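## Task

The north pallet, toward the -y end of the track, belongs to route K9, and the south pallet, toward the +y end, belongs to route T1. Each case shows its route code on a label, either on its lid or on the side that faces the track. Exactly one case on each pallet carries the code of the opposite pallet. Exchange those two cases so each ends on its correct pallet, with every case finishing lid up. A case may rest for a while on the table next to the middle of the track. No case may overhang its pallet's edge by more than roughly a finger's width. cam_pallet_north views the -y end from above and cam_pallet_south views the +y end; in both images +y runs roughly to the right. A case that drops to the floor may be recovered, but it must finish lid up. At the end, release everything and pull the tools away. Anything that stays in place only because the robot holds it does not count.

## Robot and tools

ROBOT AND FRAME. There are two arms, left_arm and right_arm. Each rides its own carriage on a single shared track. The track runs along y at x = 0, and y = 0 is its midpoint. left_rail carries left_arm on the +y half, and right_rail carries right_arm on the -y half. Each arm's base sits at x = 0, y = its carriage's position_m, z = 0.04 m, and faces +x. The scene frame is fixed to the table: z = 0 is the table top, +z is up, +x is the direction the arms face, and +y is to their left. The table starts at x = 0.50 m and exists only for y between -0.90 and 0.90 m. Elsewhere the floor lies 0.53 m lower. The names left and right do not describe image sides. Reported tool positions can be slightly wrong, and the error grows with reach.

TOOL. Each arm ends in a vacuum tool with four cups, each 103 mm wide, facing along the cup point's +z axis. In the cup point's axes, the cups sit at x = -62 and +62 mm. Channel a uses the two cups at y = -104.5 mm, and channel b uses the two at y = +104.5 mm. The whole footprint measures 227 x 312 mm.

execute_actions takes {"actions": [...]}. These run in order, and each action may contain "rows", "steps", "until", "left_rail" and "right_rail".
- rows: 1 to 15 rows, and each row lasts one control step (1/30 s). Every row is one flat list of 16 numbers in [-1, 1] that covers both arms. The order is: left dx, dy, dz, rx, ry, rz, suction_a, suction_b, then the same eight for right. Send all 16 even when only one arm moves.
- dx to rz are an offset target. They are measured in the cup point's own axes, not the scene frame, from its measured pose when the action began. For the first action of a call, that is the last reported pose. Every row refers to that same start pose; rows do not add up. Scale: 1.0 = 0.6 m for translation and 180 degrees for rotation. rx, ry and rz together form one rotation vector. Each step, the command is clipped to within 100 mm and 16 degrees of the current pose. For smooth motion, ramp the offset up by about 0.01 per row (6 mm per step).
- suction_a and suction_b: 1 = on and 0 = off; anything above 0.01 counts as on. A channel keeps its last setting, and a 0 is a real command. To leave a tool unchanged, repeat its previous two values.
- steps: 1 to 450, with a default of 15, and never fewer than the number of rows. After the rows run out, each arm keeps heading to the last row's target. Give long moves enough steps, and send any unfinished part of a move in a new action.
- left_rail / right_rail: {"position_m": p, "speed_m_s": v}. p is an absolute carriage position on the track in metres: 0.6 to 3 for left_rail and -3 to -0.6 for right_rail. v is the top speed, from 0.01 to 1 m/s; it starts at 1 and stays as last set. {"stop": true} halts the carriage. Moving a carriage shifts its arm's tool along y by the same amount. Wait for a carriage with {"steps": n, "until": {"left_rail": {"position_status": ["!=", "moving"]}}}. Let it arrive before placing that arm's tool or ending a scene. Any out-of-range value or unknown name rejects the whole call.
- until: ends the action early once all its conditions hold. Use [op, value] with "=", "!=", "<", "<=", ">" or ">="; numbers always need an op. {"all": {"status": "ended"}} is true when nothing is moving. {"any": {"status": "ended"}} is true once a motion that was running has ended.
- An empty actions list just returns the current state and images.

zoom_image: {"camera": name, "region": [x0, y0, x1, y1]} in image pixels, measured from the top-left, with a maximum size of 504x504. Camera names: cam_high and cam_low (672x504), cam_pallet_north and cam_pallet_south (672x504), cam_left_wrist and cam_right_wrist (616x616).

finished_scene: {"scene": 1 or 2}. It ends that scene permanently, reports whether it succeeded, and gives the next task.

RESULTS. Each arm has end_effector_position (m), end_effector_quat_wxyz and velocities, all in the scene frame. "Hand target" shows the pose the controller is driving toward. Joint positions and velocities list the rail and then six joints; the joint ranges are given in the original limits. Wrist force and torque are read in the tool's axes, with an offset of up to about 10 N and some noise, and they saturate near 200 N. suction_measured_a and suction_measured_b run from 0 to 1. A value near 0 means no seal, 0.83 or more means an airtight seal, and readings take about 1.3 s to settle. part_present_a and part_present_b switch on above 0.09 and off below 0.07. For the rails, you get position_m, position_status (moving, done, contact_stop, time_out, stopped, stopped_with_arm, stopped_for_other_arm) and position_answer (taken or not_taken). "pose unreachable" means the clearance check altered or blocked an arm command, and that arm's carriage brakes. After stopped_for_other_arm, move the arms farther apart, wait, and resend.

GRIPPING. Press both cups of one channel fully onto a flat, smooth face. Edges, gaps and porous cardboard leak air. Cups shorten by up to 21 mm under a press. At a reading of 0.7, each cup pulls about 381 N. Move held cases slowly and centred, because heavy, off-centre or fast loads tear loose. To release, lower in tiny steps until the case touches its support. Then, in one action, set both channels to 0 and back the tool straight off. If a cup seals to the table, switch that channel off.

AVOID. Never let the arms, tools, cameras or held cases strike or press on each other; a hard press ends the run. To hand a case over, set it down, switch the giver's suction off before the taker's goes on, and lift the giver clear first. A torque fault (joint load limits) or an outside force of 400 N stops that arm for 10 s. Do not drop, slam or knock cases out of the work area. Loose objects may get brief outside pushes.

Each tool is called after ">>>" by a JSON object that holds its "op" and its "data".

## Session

>>> {"op": "execute_actions", "data": {"actions": []}}

Scene clock: 0.00 s.
left_arm: end_effector_position=(+0.8493, +2.3250, +0.4403) suction_measured_a=0.00 part_present_a=0 suction_measured_b=0.00 part_present_b=0 end_effector_quat_wxyz=(+0.000, -0.001, +1.000, -0.000) end_effector_velocity=(-0.000, +0.000, +0.000) end_effector_angular_velocity=(-0.000, -0.000, +0.000) | right_arm: end_effector_position=(+0.8510, -1.3862, +0.4409) suction_measured_a=0.00 part_present_a=0 suction_measured_b=0.00 part_present_b=0 end_effector_quat_wxyz=(+0.001, -0.000, +1.000, +0.000) end_effector_velocity=(+0.000, -0.000, -0.000) end_effector_angular_velocity=(+0.000, +0.000, -0.000)
Joint positions: left_arm=[ 2.324 -0.238 -1.499  2.093 -2.165 -1.571  1.332] | right_arm=[-1.388 -0.237 -1.498  2.091 -2.166 -1.57   1.333]
Joint velocities: left_arm=[ 0.  0. -0.  0. -0.  0. -0.] | right_arm=[ 0. -0.  0. -0.  0. -0. -0.]
Wrist force (N, on the end effector, along its own x y z axes, offset not removed): no reading
Wrist torque (N m, same axes, about the end effector's origin, offset not removed): no reading
Hand target (left_arm): +0.849, +2.325, +0.440; +0.000, -0.001, +1.000, -0.000
Hand target (right_arm): +0.851, -1.386, +0.441; +0.001, -0.000, +1.000, +0.000
left_rail: position_m=2.324 position_m_goal=2.324 speed_m_s=1.00 position_status=done position_answer=taken refusals=0
right_rail: position_m=-1.388 position_m_goal=-1.388 speed_m_s=1.00 position_status=done position_answer=taken refusals=0

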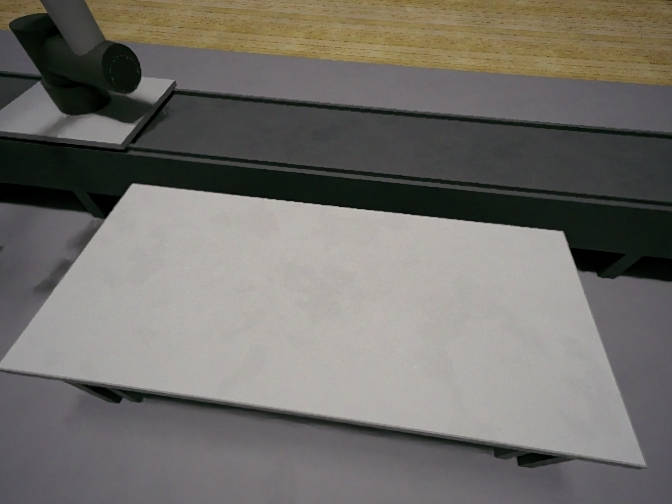

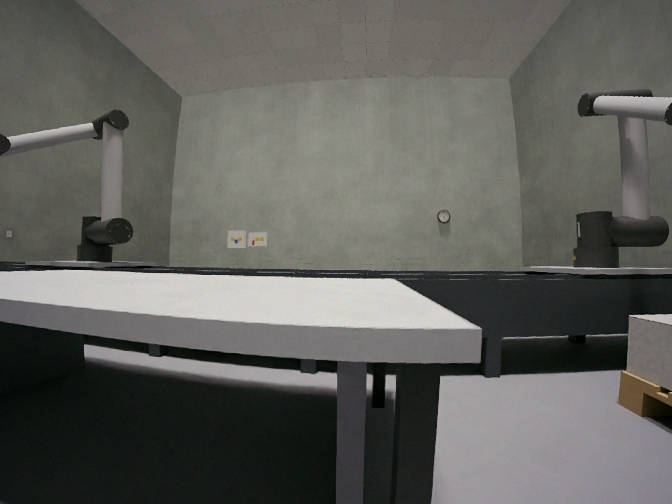

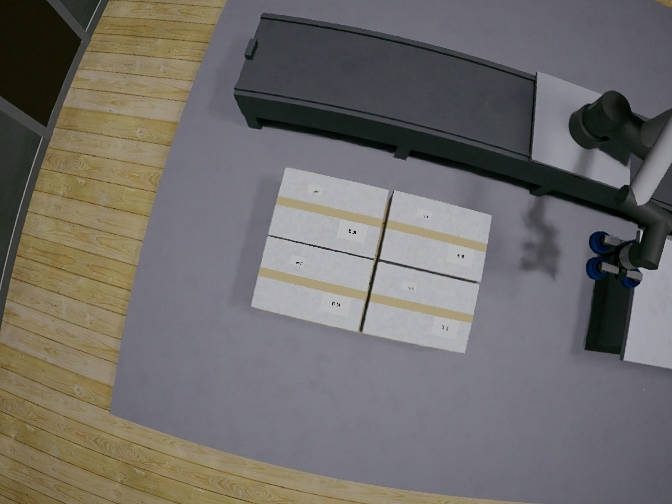

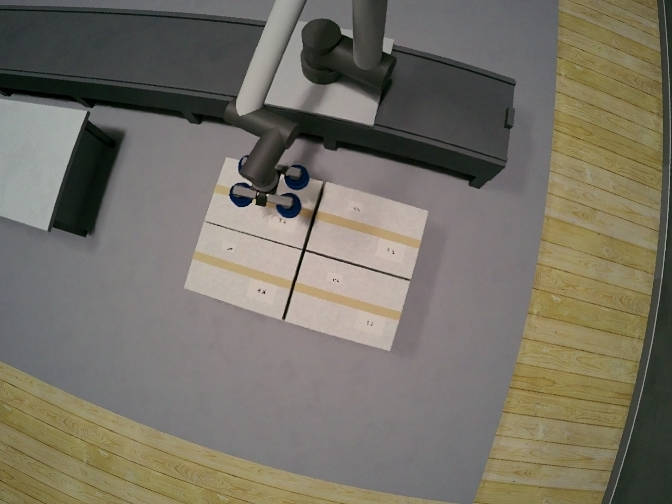

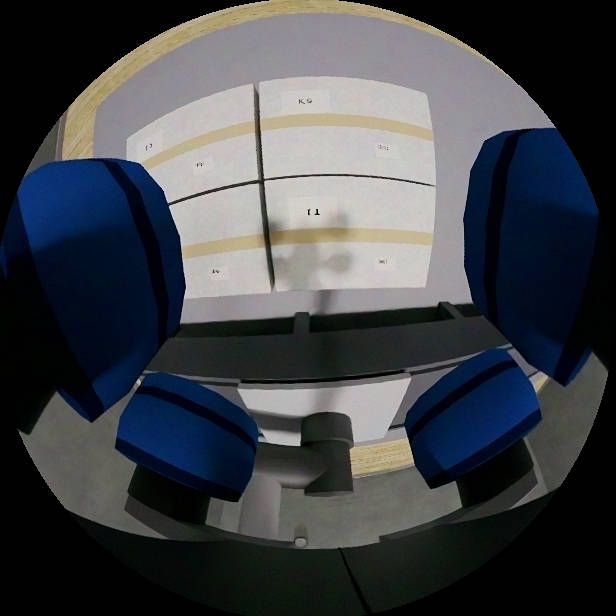

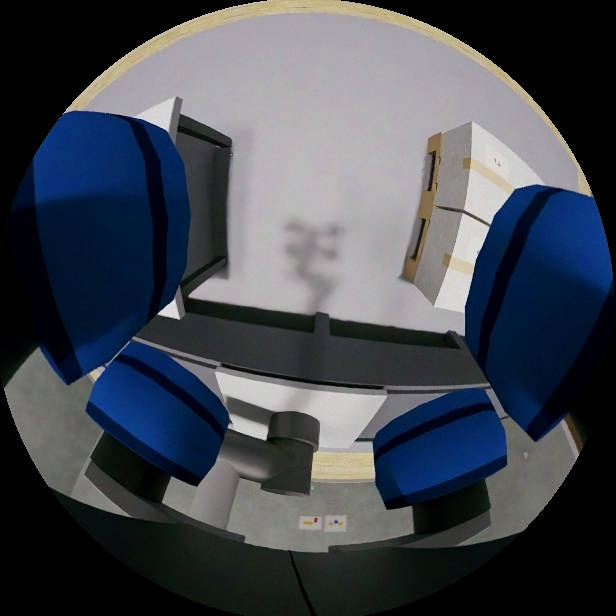

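>>> {"op": "zoom_image", "data": {"camera": "cam_pallet_north", "region": [240, 155, 505, 365]}}

>>> {"op": "zoom_image", "data": {"camera": "cam_pallet_south", "region": [175, 145, 440, 365]}}

>>> {"op": "zoom_image", "data": {"camera": "cam_pallet_north", "region": [350, 240, 490, 365]}}

>>> {"op": "zoom_image", "data": {"camera": "cam_pallet_south", "region": [178, 210, 318, 335]}}

Region (240, 155, 505, 365) of cam_pallet_north's 672x504 image, scaled by 1.902, with more detail than that image has; it fills the top 399 rows of this view, and the rest is white.

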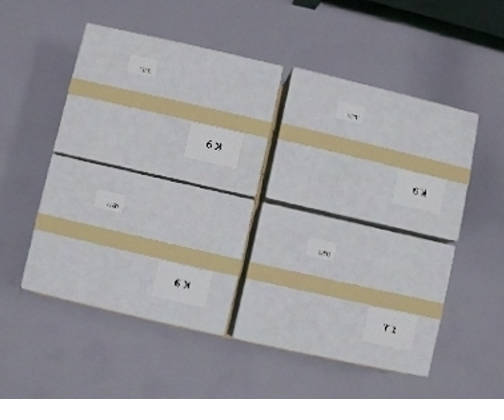

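Region (175, 145, 440, 365) of cam_pallet_south's 672x504 image, scaled by 1.902, with more detail than that image has; it fills the top 418 rows of this view, and the rest is white.

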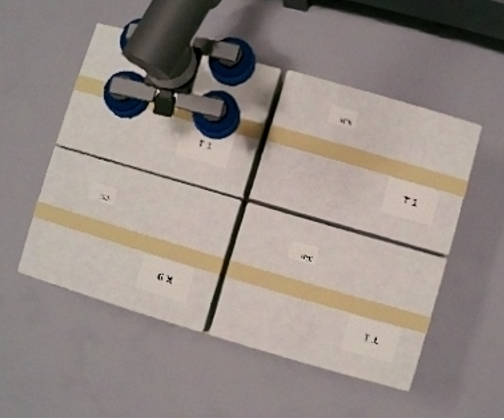

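Region (350, 240, 490, 365) of cam_pallet_north's 672x504 image, scaled by 3.600, with more detail than that image has; it fills the top 450 rows of this view, and the rest is white.

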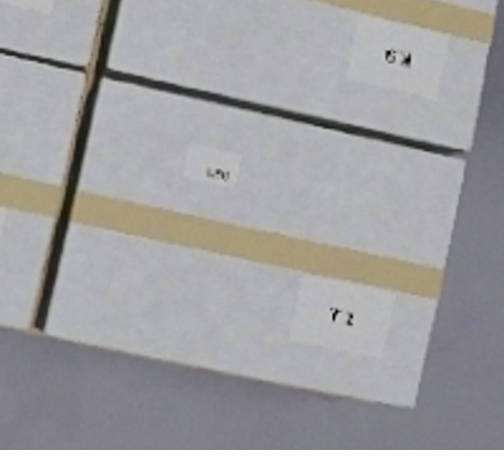

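Region (178, 210, 318, 335) of cam_pallet_south's 672x504 image, scaled by 3.600, with more detail than that image has; it fills the top 450 rows of this view, and the rest is white.

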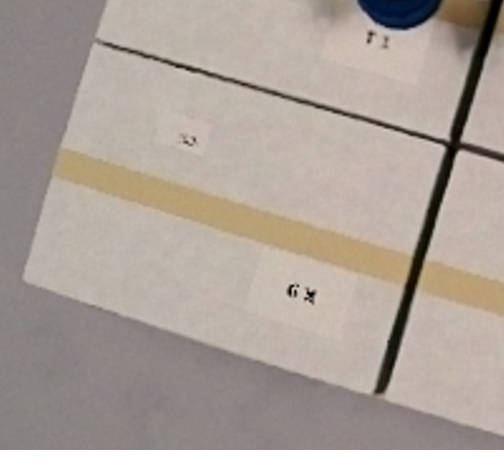

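>>> {"op": "zoom_image", "data": {"camera": "cam_low", "region": [572, 290, 672, 430]}}

>>> {"op": "zoom_image", "data": {"camera": "cam_right_wrist", "region": [380, 100, 560, 330]}}

>>> {"op": "zoom_image", "data": {"camera": "cam_left_wrist", "region": [110, 60, 460, 310]}}

Region (572, 290, 672, 430) of cam_low's 672x504 image, scaled by 3.600, with more detail than that image has; it fills the left 360 columns of this view, and the rest is white.

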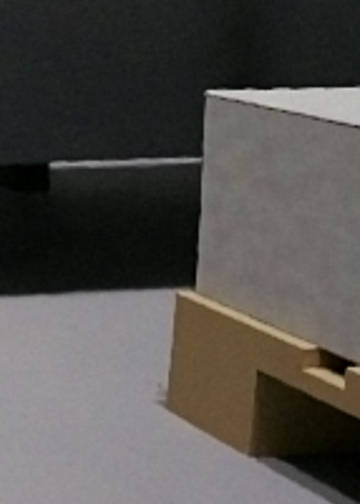

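Region (380, 100, 560, 330) of cam_right_wrist's 616x616 image, scaled by 2.191, with more detail than that image has; it fills the left 394 columns of this view, and the rest is white.

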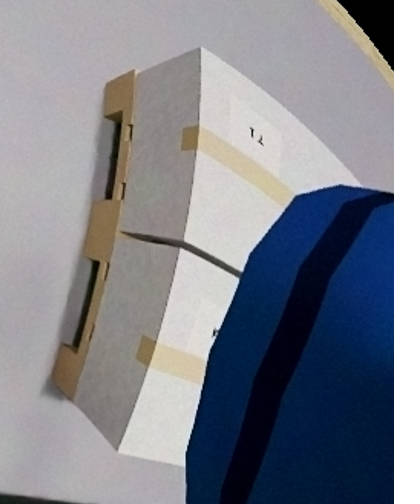

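Region (110, 60, 460, 310) of cam_left_wrist's 616x616 image, scaled by 1.440, with more detail than that image has; it fills the top 360 rows of this view, and the rest is white.

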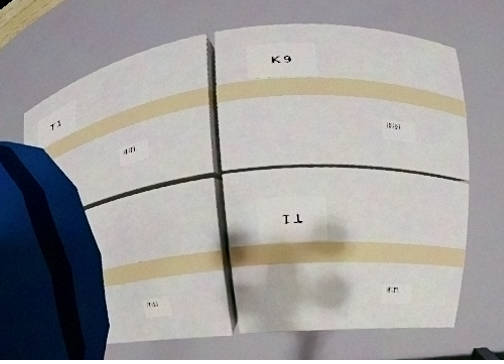

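>>> {"op": "zoom_image", "data": {"camera": "cam_low", "region": [610, 360, 660, 420]}}

>>> {"op": "zoom_image", "data": {"camera": "cam_low", "region": [612, 305, 672, 345]}}

Region (610, 360, 660, 420) of cam_low's 672x504 image, scaled by 8.400, with more detail than that image has.

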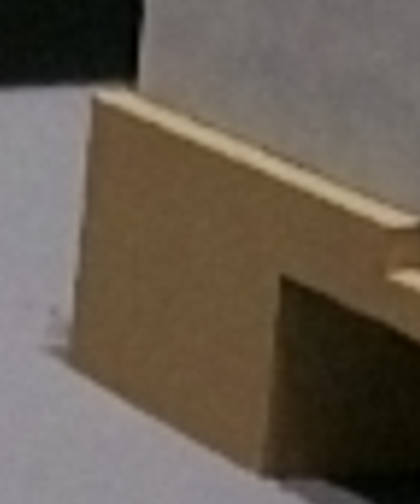

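Region (612, 305, 672, 345) of cam_low's 672x504 image, scaled by 8.400, with more detail than that image has.

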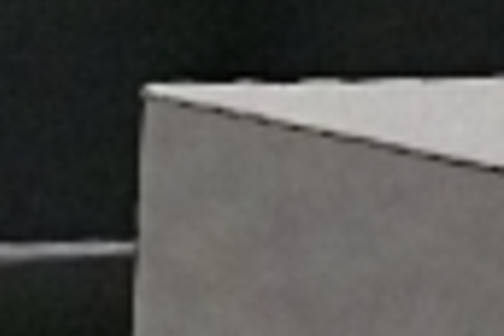

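>>> {"op": "execute_actions", "data": {"actions": [{"left_rail":{"position_m":2.55,"speed_m_s":0.2},"right_rail":{"position_m":-2.49},"rows":[
[-0.00092,-0.00073,0.00139,0,0,0,0,0,-0.00099,0.00056,0.00139,0,0,0,0,0],
[-0.00313,-0.00249,0.00475,0,0,0,0,0,-0.00337,0.00191,0.00475,0,0,0,0,0],
[-0.00726,-0.00577,0.01100,0,0,0,0,0,-0.00780,0.00443,0.01101,0,0,0,0,0],
[-0.01363,-0.01083,0.02067,0,0,0,0,0,-0.01466,0.00831,0.02069,0,0,0,0,0],
[-0.02237,-0.01777,0.03392,0,0,0,0,0,-0.02406,0.01364,0.03396,0,0,0,0,0],
[-0.03336,-0.02651,0.05058,0,0,0,0,0,-0.03588,0.02035,0.05064,0,0,0,0,0]],"steps":6},
{"rows":[
[-0.03977,-0.03160,0.06031,0,0,0,0,0,-0.04278,0.02426,0.06037,0,0,0,0,0],
[-0.05407,-0.04296,0.08198,0,0,0,0,0,-0.05815,0.03297,0.08206,0,0,0,0,0],
[-0.06909,-0.05489,0.10476,0,0,0,0,0,-0.07430,0.04213,0.10486,0,0,0,0,0],
[-0.08420,-0.06690,0.12768,0,0,0,0,0,-0.09056,0.05135,0.12781,0,0,0,0,0],
[-0.09932,-0.07891,0.15060,0,0,0,0,0,-0.10681,0.06057,0.15075,0,0,0,0,0],
[-0.11443,-0.09092,0.17352,0,0,0,0,0,-0.12307,0.06979,0.17369,0,0,0,0,0],
[-0.12955,-0.10293,0.19643,0,0,0,0,0,-0.13933,0.07901,0.19663,0,0,0,0,0],
[-0.14466,-0.11494,0.21935,0,0,0,0,0,-0.15558,0.08822,0.21957,0,0,0,0,0],
[-0.15978,-0.12694,0.24227,0,0,0,0,0,-0.17184,0.09744,0.24252,0,0,0,0,0],
[-0.17489,-0.13895,0.26519,0,0,0,0,0,-0.18809,0.10666,0.26546,0,0,0,0,0],
[-0.19001,-0.15096,0.28811,0,0,0,0,0,-0.20435,0.11588,0.28840,0,0,0,0,0],
[-0.20512,-0.16297,0.31103,0,0,0,0,0,-0.22061,0.12510,0.31134,0,0,0,0,0],
[-0.22024,-0.17498,0.33395,0,0,0,0,0,-0.23686,0.13431,0.33428,0,0,0,0,0],
[-0.23535,-0.18699,0.35687,0,0,0,0,0,-0.25312,0.14353,0.35723,0,0,0,0,0],
[-0.25047,-0.19900,0.37979,0,0,0,0,0,-0.26937,0.15275,0.38017,0,0,0,0,0]],"steps":15},
{"rows":[
[-0.08377,-0.06375,0.11747,0,-0.001,0,0,0,-0.09002,0.04655,0.11759,0,-0.0004,0,0,0],
[-0.09889,-0.07576,0.14039,0,-0.001,0,0,0,-0.10628,0.05577,0.14053,0,-0.0004,0,0,0],
[-0.11400,-0.08777,0.16331,0,-0.001,0,0,0,-0.12253,0.06499,0.16347,0,-0.0004,0,0,0],
[-0.12912,-0.09978,0.18623,0,-0.001,0,0,0,-0.13879,0.07420,0.18642,0,-0.0004,0,0,0],
[-0.14423,-0.11179,0.20915,0,-0.001,0,0,0,-0.15504,0.08342,0.20936,0,-0.0004,0,0,0],
[-0.15935,-0.12380,0.23207,0,-0.001,0,0,0,-0.17130,0.09264,0.23230,0,-0.0004,0,0,0],
[-0.17446,-0.13580,0.25498,0,-0.001,0,0,0,-0.18756,0.10186,0.25524,0,-0.0004,0,0,0],
[-0.18958,-0.14781,0.27790,0,-0.001,0,0,0,-0.20381,0.11108,0.27818,0,-0.0004,0,0,0],
[-0.20469,-0.15982,0.30082,0,-0.001,0,0,0,-0.22007,0.12029,0.30113,0,-0.0004,0,0,0],
[-0.21981,-0.17183,0.32374,0,-0.001,0,0,0,-0.23632,0.12951,0.32407,0,-0.0004,0,0,0],
[-0.23492,-0.18384,0.34666,0,-0.001,0,0,0,-0.25258,0.13873,0.34701,0,-0.0004,0,0,0],
[-0.25004,-0.19585,0.36958,0,-0.001,0,0,0,-0.26884,0.14795,0.36995,0,-0.0004,0,0,0],
[-0.26515,-0.20786,0.39250,0,-0.001,0,0,0,-0.28509,0.15717,0.39289,0,-0.0004,0,0,0],
[-0.28027,-0.21987,0.41542,0,-0.001,0,0,0,-0.30135,0.16638,0.41584,0,-0.0004,0,0,0],
[-0.29538,-0.23188,0.43834,0,-0.001,0,0,0,-0.31760,0.17560,0.43878,0,-0.0004,0,0,0]],"steps":15},
{"rows":[
[-0.08391,-0.06386,0.11768,0,-0.001,0.0001,0,0,-0.09017,0.04693,0.11780,0,-0.001,0,0,0],
[-0.09903,-0.07587,0.14060,0,-0.001,0.0009,0,0,-0.10643,0.05615,0.14074,0,-0.001,0.0002,0,0],
[-0.11405,-0.08781,0.16352,0,-0.001,0.0026,0,0,-0.12258,0.06531,0.16369,0,-0.001,0.0007,0,0],
[-0.12834,-0.09916,0.18644,0,-0.001,0.0051,0,0,-0.13795,0.07403,0.18663,0,-0.001,0.0013,0,0],
[-0.14124,-0.10941,0.20936,0,-0.001,0.0080,0,0,-0.15183,0.08190,0.20957,0,-0.001,0.0020,0,0],
[-0.15223,-0.11814,0.23228,0,-0.001,0.0109,0,0,-0.16365,0.08860,0.23251,0,-0.001,0.0027,0,0],
[-0.16097,-0.12509,0.25506,0,-0.001,0.0134,0,0,-0.17305,0.09393,0.25531,0,-0.001,0.0033,0,0],
[-0.16735,-0.13015,0.27673,0,-0.001,0.0151,0,0,-0.17990,0.09781,0.27700,0,-0.001,0.0038,0,0],
[-0.17147,-0.13343,0.29629,0,-0.001,0.0159,0,0,-0.18434,0.10033,0.29659,0,-0.001,0.0040,0,0],
[-0.17369,-0.13519,0.31295,0,-0.001,0.0160,0,0,-0.18672,0.10168,0.31327,0,-0.001,0.0040,0,0],
[-0.17451,-0.13584,0.32620,0,-0.001,0.0160,0,0,-0.18761,0.10218,0.32653,0,-0.001,0.0040,0,0],
[-0.17460,-0.13592,0.33587,0,-0.001,0.0160,0,0,-0.18771,0.10224,0.33621,0,-0.001,0.0040,0,0],
[-0.17460,-0.13592,0.34213,0,-0.001,0.0160,0,0,-0.18771,0.10224,0.34247,0,-0.001,0.0040,0,0],
[-0.17460,-0.13592,0.34548,0,-0.001,0.0160,0,0,-0.18771,0.10224,0.34583,0,-0.001,0.0040,0,0],
[-0.17460,-0.13592,0.34687,0,-0.001,0.0160,0,0,-0.18771,0.10224,0.34722,0,-0.001,0.0040,0,0]],"steps":18}]}}

Scene clock: 121.80 s.
left_arm: end_effector_position=(+1.1952, +2.2666, -0.1408) suction_measured_a=0.00 part_present_a=0 suction_measured_b=0.00 part_present_b=0 end_effector_quat_wxyz=(+0.004, +0.025, +1.000, -0.000) end_effector_velocity=(+0.028, -0.012, -0.071) end_effector_angular_velocity=(-0.000, -0.001, -0.007) | right_arm: end_effector_position=(+1.2221, -2.2697, -0.1422) suction_measured_a=0.00 part_present_a=0 suction_measured_b=0.00 part_present_b=0 end_effector_quat_wxyz=(+0.004, +0.005, +1.000, +0.001) end_effector_velocity=(+0.029, +0.008, -0.072) end_effector_angular_velocity=(-0.001, -0.000, -0.002)
Joint positions: left_arm=[ 2.55  -0.398 -0.629  1.694 -2.644 -1.568  1.222] | right_arm=[-2.49   0.015 -0.62   1.671 -2.63  -1.569  1.597]
Joint velocities: left_arm=[ 0.     0.     0.09  -0.066 -0.025 -0.     0.007] | right_arm=[ 0.     0.006  0.09  -0.067 -0.024 -0.001  0.008]
Wrist force (N, on the end effector, along its own x y z axes, offset not removed): left_arm=[-1.7 -6.2 -2.0] | right_arm=[4.1 -5.0 -4.0]
Wrist torque (N m, same axes, about the end effector's origin, offset not removed): left_arm=[-0.58 0.36 -0.13] | right_arm=[-0.34 -0.38 0.41]
Hand target (left_arm): +1.198, +2.266, -0.147; +0.004, +0.025, +1.000, -0.000
Hand target (right_arm): +1.225, -2.269, -0.148; +0.004, +0.005, +1.000, +0.001
Off the commanded pose (left_arm): 0.007 m, 0 deg.
Off the commanded pose (right_arm): 0.006 m, 0 deg.
left_rail: position_m=2.550 position_m_goal=2.550 speed_m_s=0.20 position_status=done position_answer=taken refusals=0
right_rail: position_m=-2.490 position_m_goal=-2.490 speed_m_s=1.00 position_status=done position_answer=taken refusals=0

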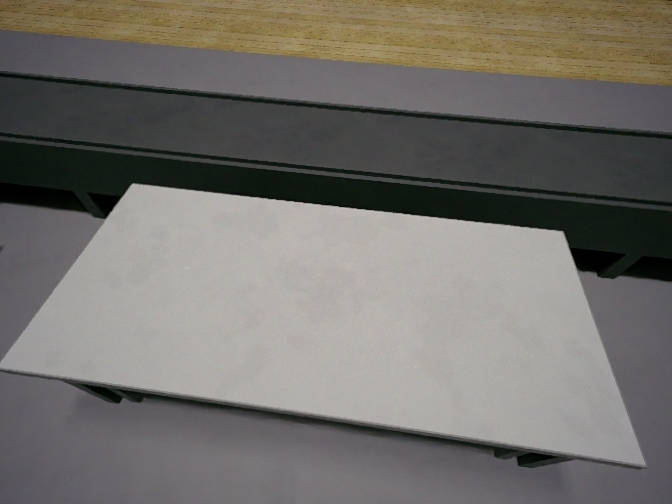

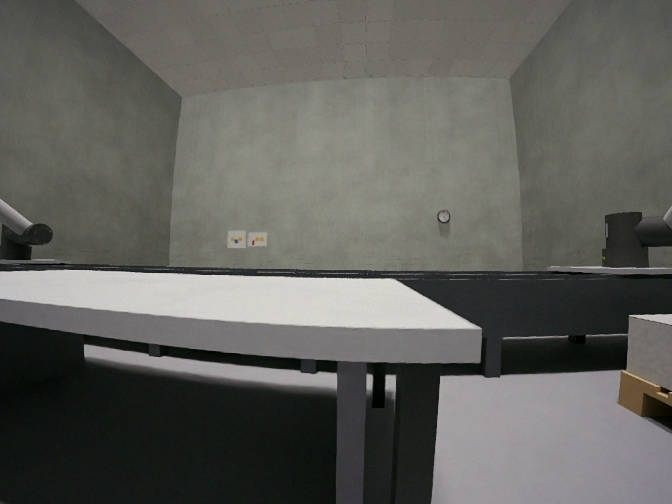

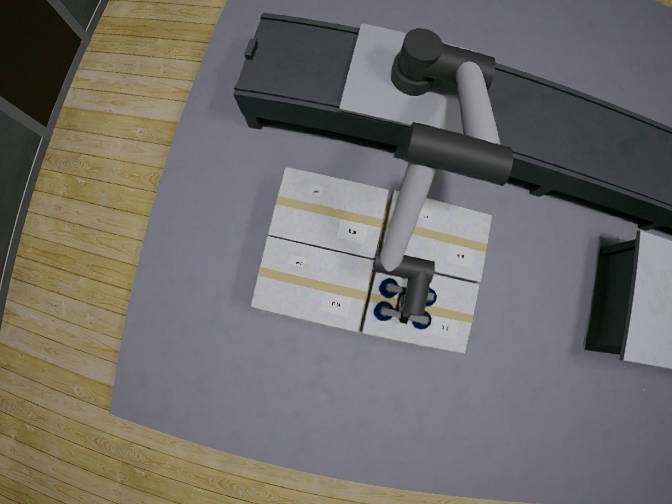

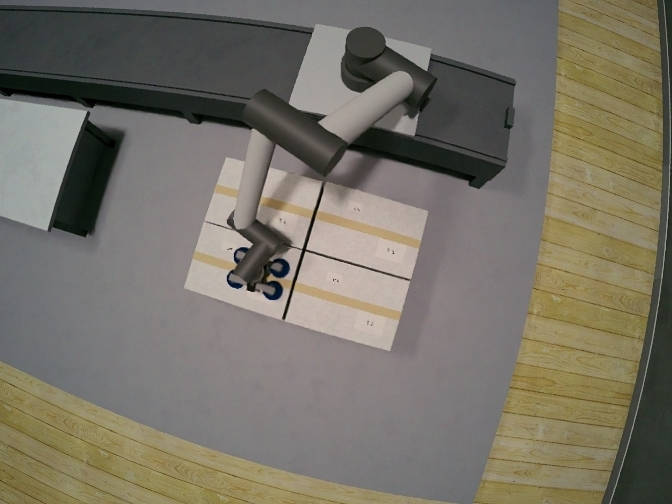

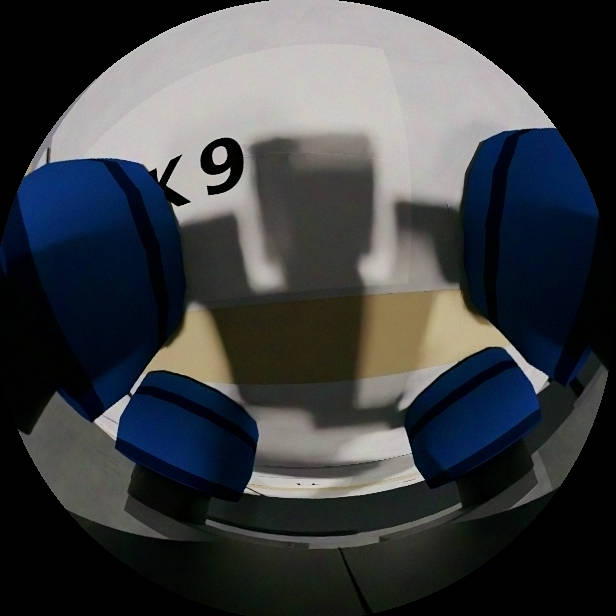

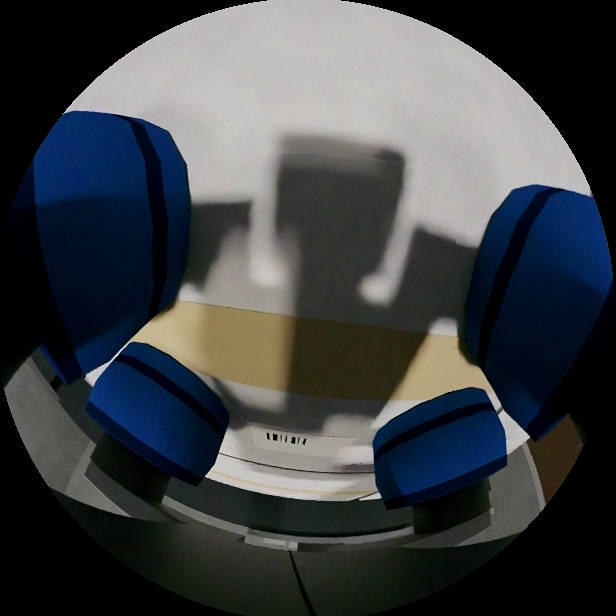

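>>> {"op": "execute_actions", "data": {"actions": []}}

Scene clock: 161.67 s.
left_arm: end_effector_position=(+1.1977, +2.2656, -0.1466) suction_measured_a=0.00 part_present_a=0 suction_measured_b=0.00 part_present_b=0 end_effector_quat_wxyz=(+0.004, +0.025, +1.000, -0.000) end_effector_velocity=(+0.000, +0.000, -0.000) end_effector_angular_velocity=(-0.000, +0.000, +0.000) | right_arm: end_effector_position=(+1.2248, -2.2693, -0.1479) suction_measured_a=0.00 part_present_a=0 suction_measured_b=0.00 part_present_b=0 end_effector_quat_wxyz=(+0.004, +0.005, +1.000, +0.001) end_effector_velocity=(-0.000, -0.000, -0.000) end_effector_angular_velocity=(-0.000, +0.000, -0.000)
Joint positions: left_arm=[ 2.55  -0.398 -0.622  1.688 -2.646 -1.569  1.223] | right_arm=[-2.49   0.016 -0.613  1.665 -2.632 -1.569  1.597]
Joint velocities: left_arm=[ 0.  0.  0. -0. -0. -0.  0.] | right_arm=[ 0. -0.  0.  0.  0.  0.  0.]
Wrist force (N, on the end effector, along its own x y z axes, offset not removed): left_arm=[38.4 11.7 -53.7] | right_arm=[43.0 -11.0 -76.1]
Wrist torque (N m, same axes, about the end effector's origin, offset not removed): left_arm=[0.23 -0.42 -0.18] | right_arm=[-0.32 -0.65 0.54]
Hand target (left_arm): +1.198, +2.266, -0.147; +0.004, +0.025, +1.000, -0.000
Hand target (right_arm): +1.225, -2.269, -0.148; +0.004, +0.005, +1.000, +0.001
Off the commanded pose (left_arm): 0.000 m, 0 deg.
Off the commanded pose (right_arm): 0.001 m, 0 deg.
left_rail: position_m=2.550 position_m_goal=2.550 speed_m_s=0.20 position_status=done position_answer=taken refusals=0
right_rail: position_m=-2.490 position_m_goal=-2.490 speed_m_s=1.00 position_status=done position_answer=taken refusals=0

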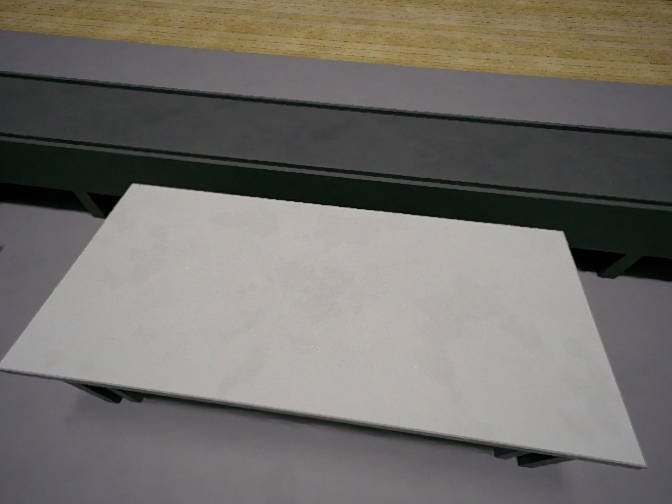

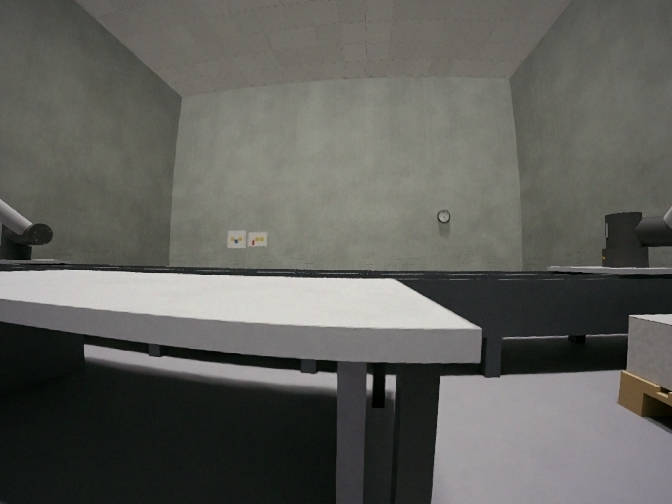

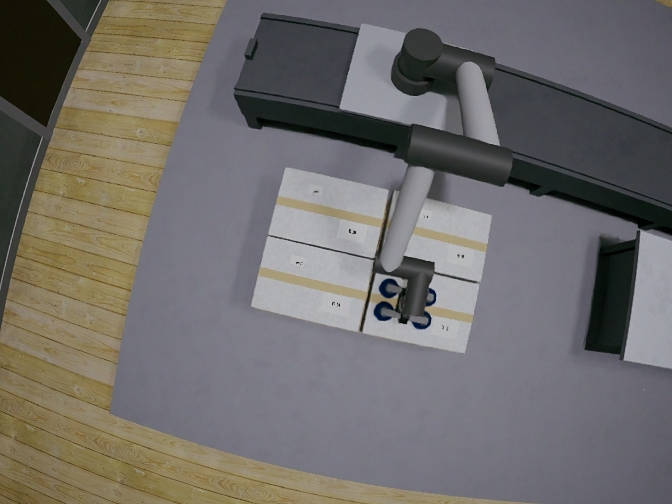

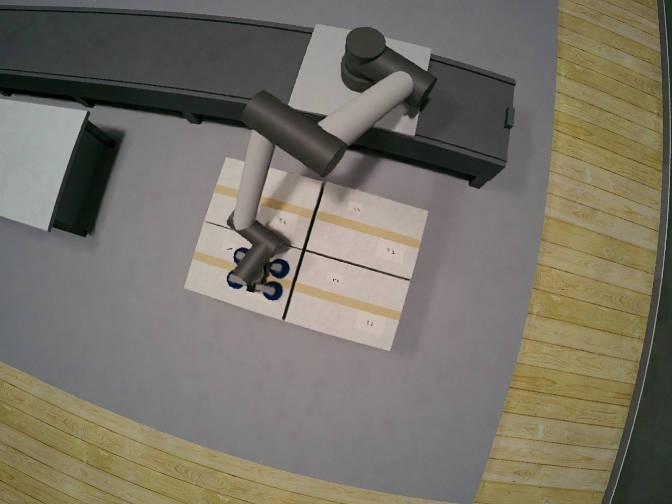

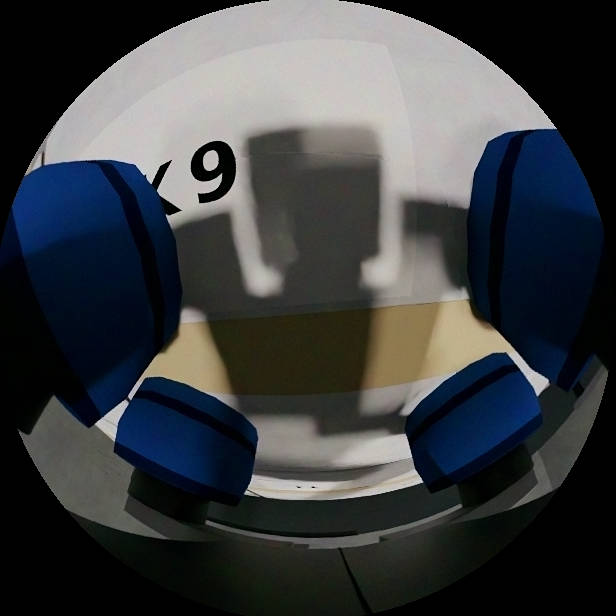

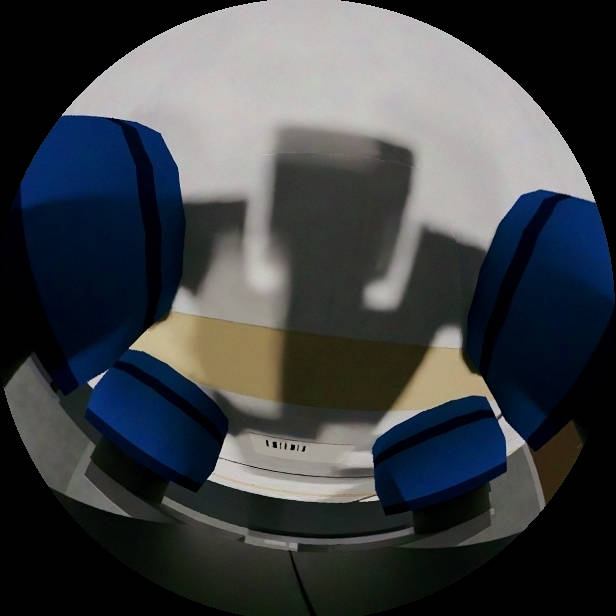

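>>> {"op": "zoom_image", "data": {"camera": "cam_pallet_north", "region": [330, 230, 500, 370]}}

>>> {"op": "zoom_image", "data": {"camera": "cam_pallet_south", "region": [170, 200, 340, 340]}}

Region (330, 230, 500, 370) of cam_pallet_north's 672x504 image, scaled by 2.965, with more detail than that image has; it fills the top 415 rows of this view, and the rest is white.

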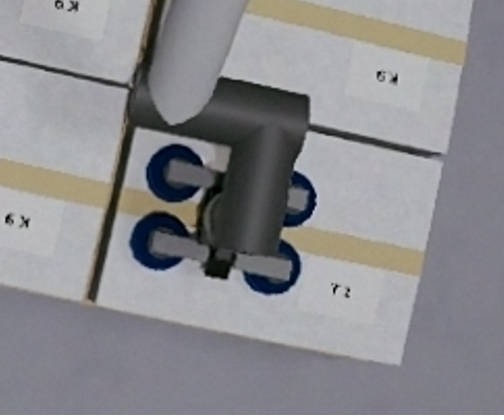

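Region (170, 200, 340, 340) of cam_pallet_south's 672x504 image, scaled by 2.965, with more detail than that image has; it fills the top 415 rows of this view, and the rest is white.

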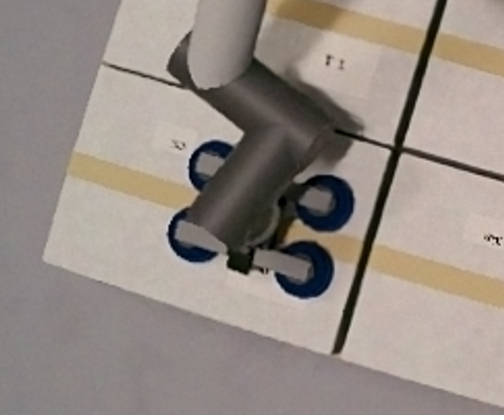

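>>> {"op": "zoom_image", "data": {"camera": "cam_pallet_north", "region": [350, 255, 440, 345]}}

>>> {"op": "zoom_image", "data": {"camera": "cam_pallet_north", "region": [400, 265, 490, 355]}}

>>> {"op": "zoom_image", "data": {"camera": "cam_pallet_south", "region": [225, 235, 315, 325]}}

>>> {"op": "zoom_image", "data": {"camera": "cam_pallet_south", "region": [178, 215, 268, 305]}}

Region (350, 255, 440, 345) of cam_pallet_north's 672x504 image, scaled by 5.600, with more detail than that image has.

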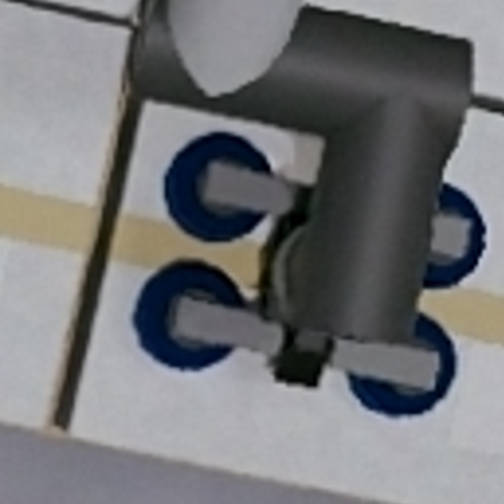

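Region (400, 265, 490, 355) of cam_pallet_north's 672x504 image, scaled by 5.600, with more detail than that image has.

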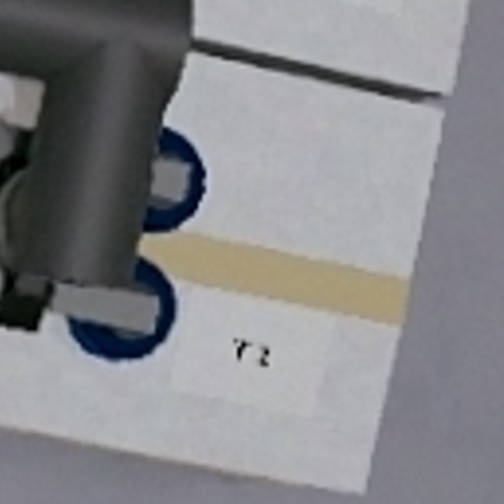

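Region (225, 235, 315, 325) of cam_pallet_south's 672x504 image, scaled by 5.600, with more detail than that image has.

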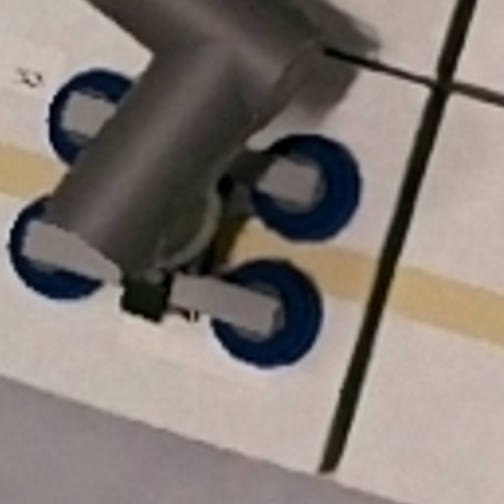

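Region (178, 215, 268, 305) of cam_pallet_south's 672x504 image, scaled by 5.600, with more detail than that image has.

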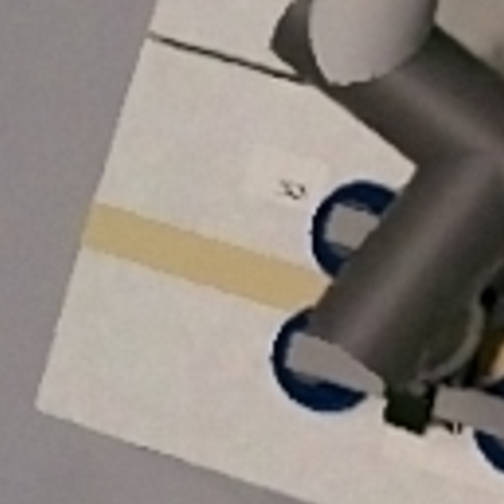

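>>> {"op": "execute_actions", "data": {"actions": [{"rows":[[0,0,0.005,0,0.0013,0,1,1,0,0,0.004,0,0.0013,0,1,1],[0,0,0.009,0,0.0025,0,1,1,0,0,0.007,0,0.0025,0,1,1]],"steps":2,"left_rail":{"speed_m_s":1.0}}]}}

Scene clock: 268.43 s.
left_arm: end_effector_position=(+1.1977, +2.2656, -0.1471) suction_measured_a=0.25 part_present_a=1 suction_measured_b=0.24 part_present_b=1 end_effector_quat_wxyz=(+0.004, +0.025, +1.000, -0.000) end_effector_velocity=(-0.006, +0.000, -0.032) end_effector_angular_velocity=(+0.005, +0.040, -0.001) | right_arm: end_effector_position=(+1.2244, -2.2693, -0.1487) suction_measured_a=0.18 part_present_a=1 suction_measured_b=0.18 part_present_b=1 end_effector_quat_wxyz=(+0.004, +0.005, +1.000, +0.001) end_effector_velocity=(-0.013, -0.001, -0.034) end_effector_angular_velocity=(-0.001, +0.052, -0.000)
Joint positions: left_arm=[ 2.55  -0.398 -0.621  1.688 -2.645 -1.569  1.223] | right_arm=[-2.49   0.016 -0.612  1.665 -2.631 -1.569  1.597]
Joint velocities: left_arm=[ 0.     0.001  0.03  -0.015  0.024 -0.011  0.002] | right_arm=[ 0.    -0.     0.027 -0.009  0.035  0.     0.   ]
Wrist force (N, on the end effector, along its own x y z axes, offset not removed): left_arm=[1.9 -8.3 16.4] | right_arm=[11.1 -7.3 -37.9]
Wrist torque (N m, same axes, about the end effector's origin, offset not removed): left_arm=[-0.92 -0.87 0.25] | right_arm=[-0.05 -0.24 -0.78]
Hand target (left_arm): +1.198, +2.266, -0.152; +0.000, +0.025, +1.000, -0.000
Hand target (right_arm): +1.225, -2.269, -0.152; +0.001, +0.005, +1.000, +0.001
Off the commanded pose (left_arm): 0.005 m, 0 deg.
Off the commanded pose (right_arm): 0.003 m, 0 deg.
left_rail: position_m=2.550 position_m_goal=2.550 speed_m_s=1.00 position_status=done position_answer=taken refusals=0
right_rail: position_m=-2.490 position_m_goal=-2.490 speed_m_s=1.00 position_status=done position_answer=taken refusals=0

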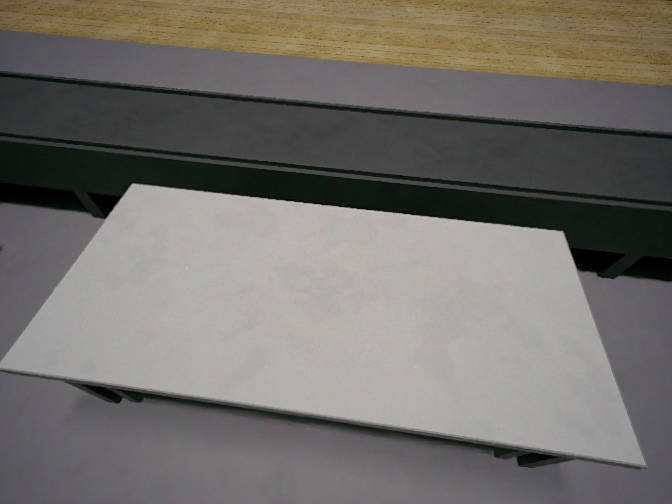

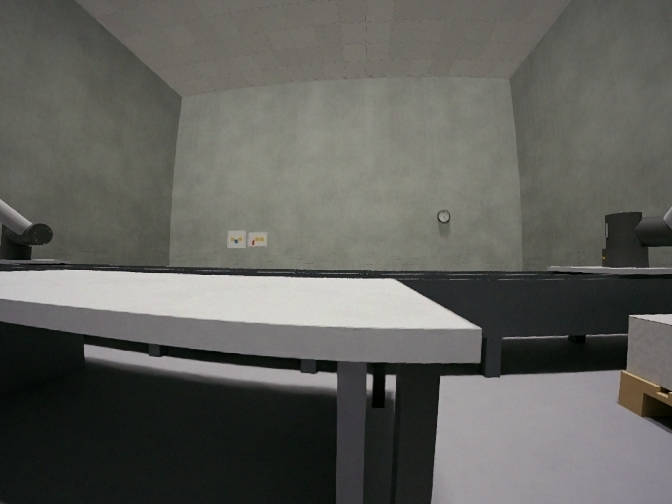

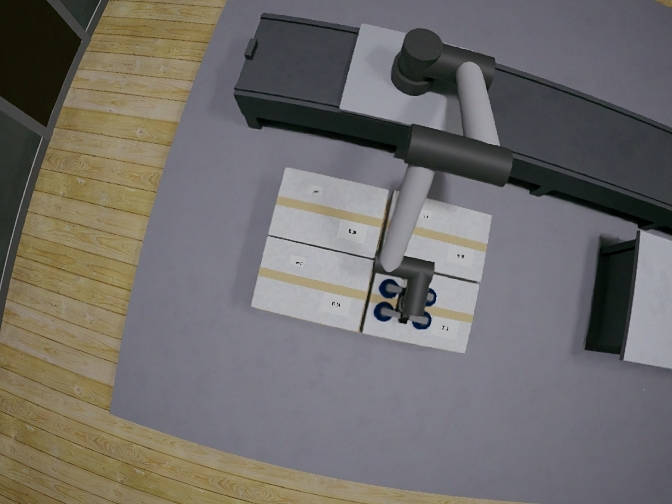

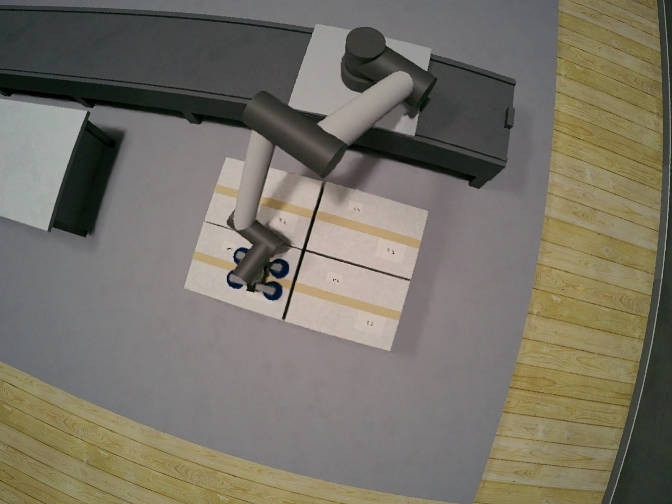

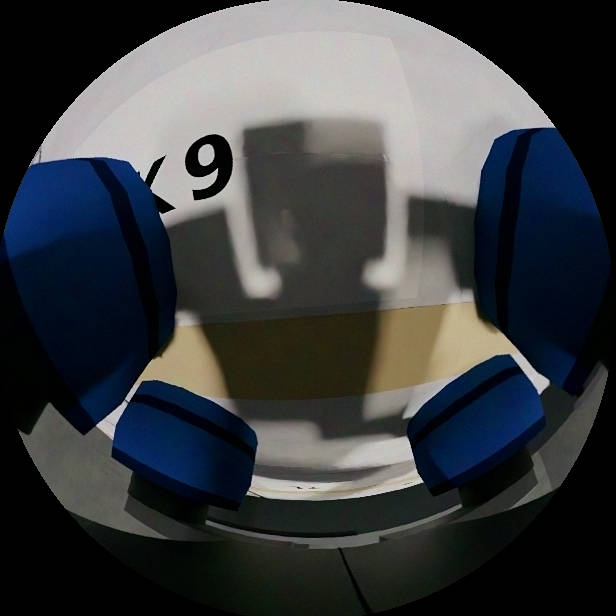

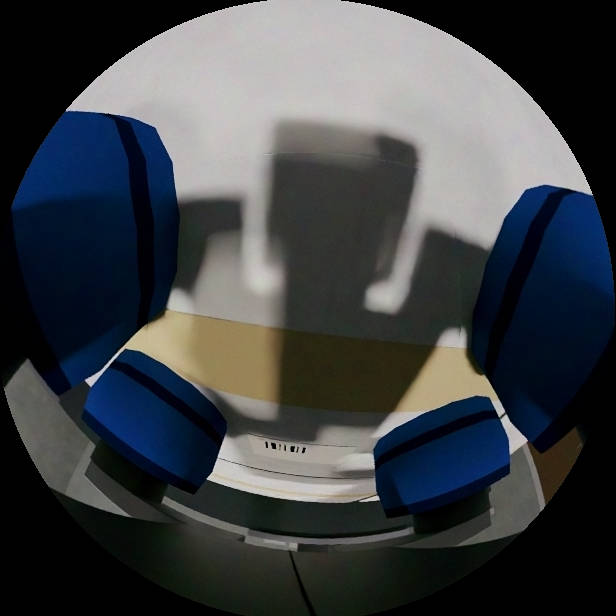

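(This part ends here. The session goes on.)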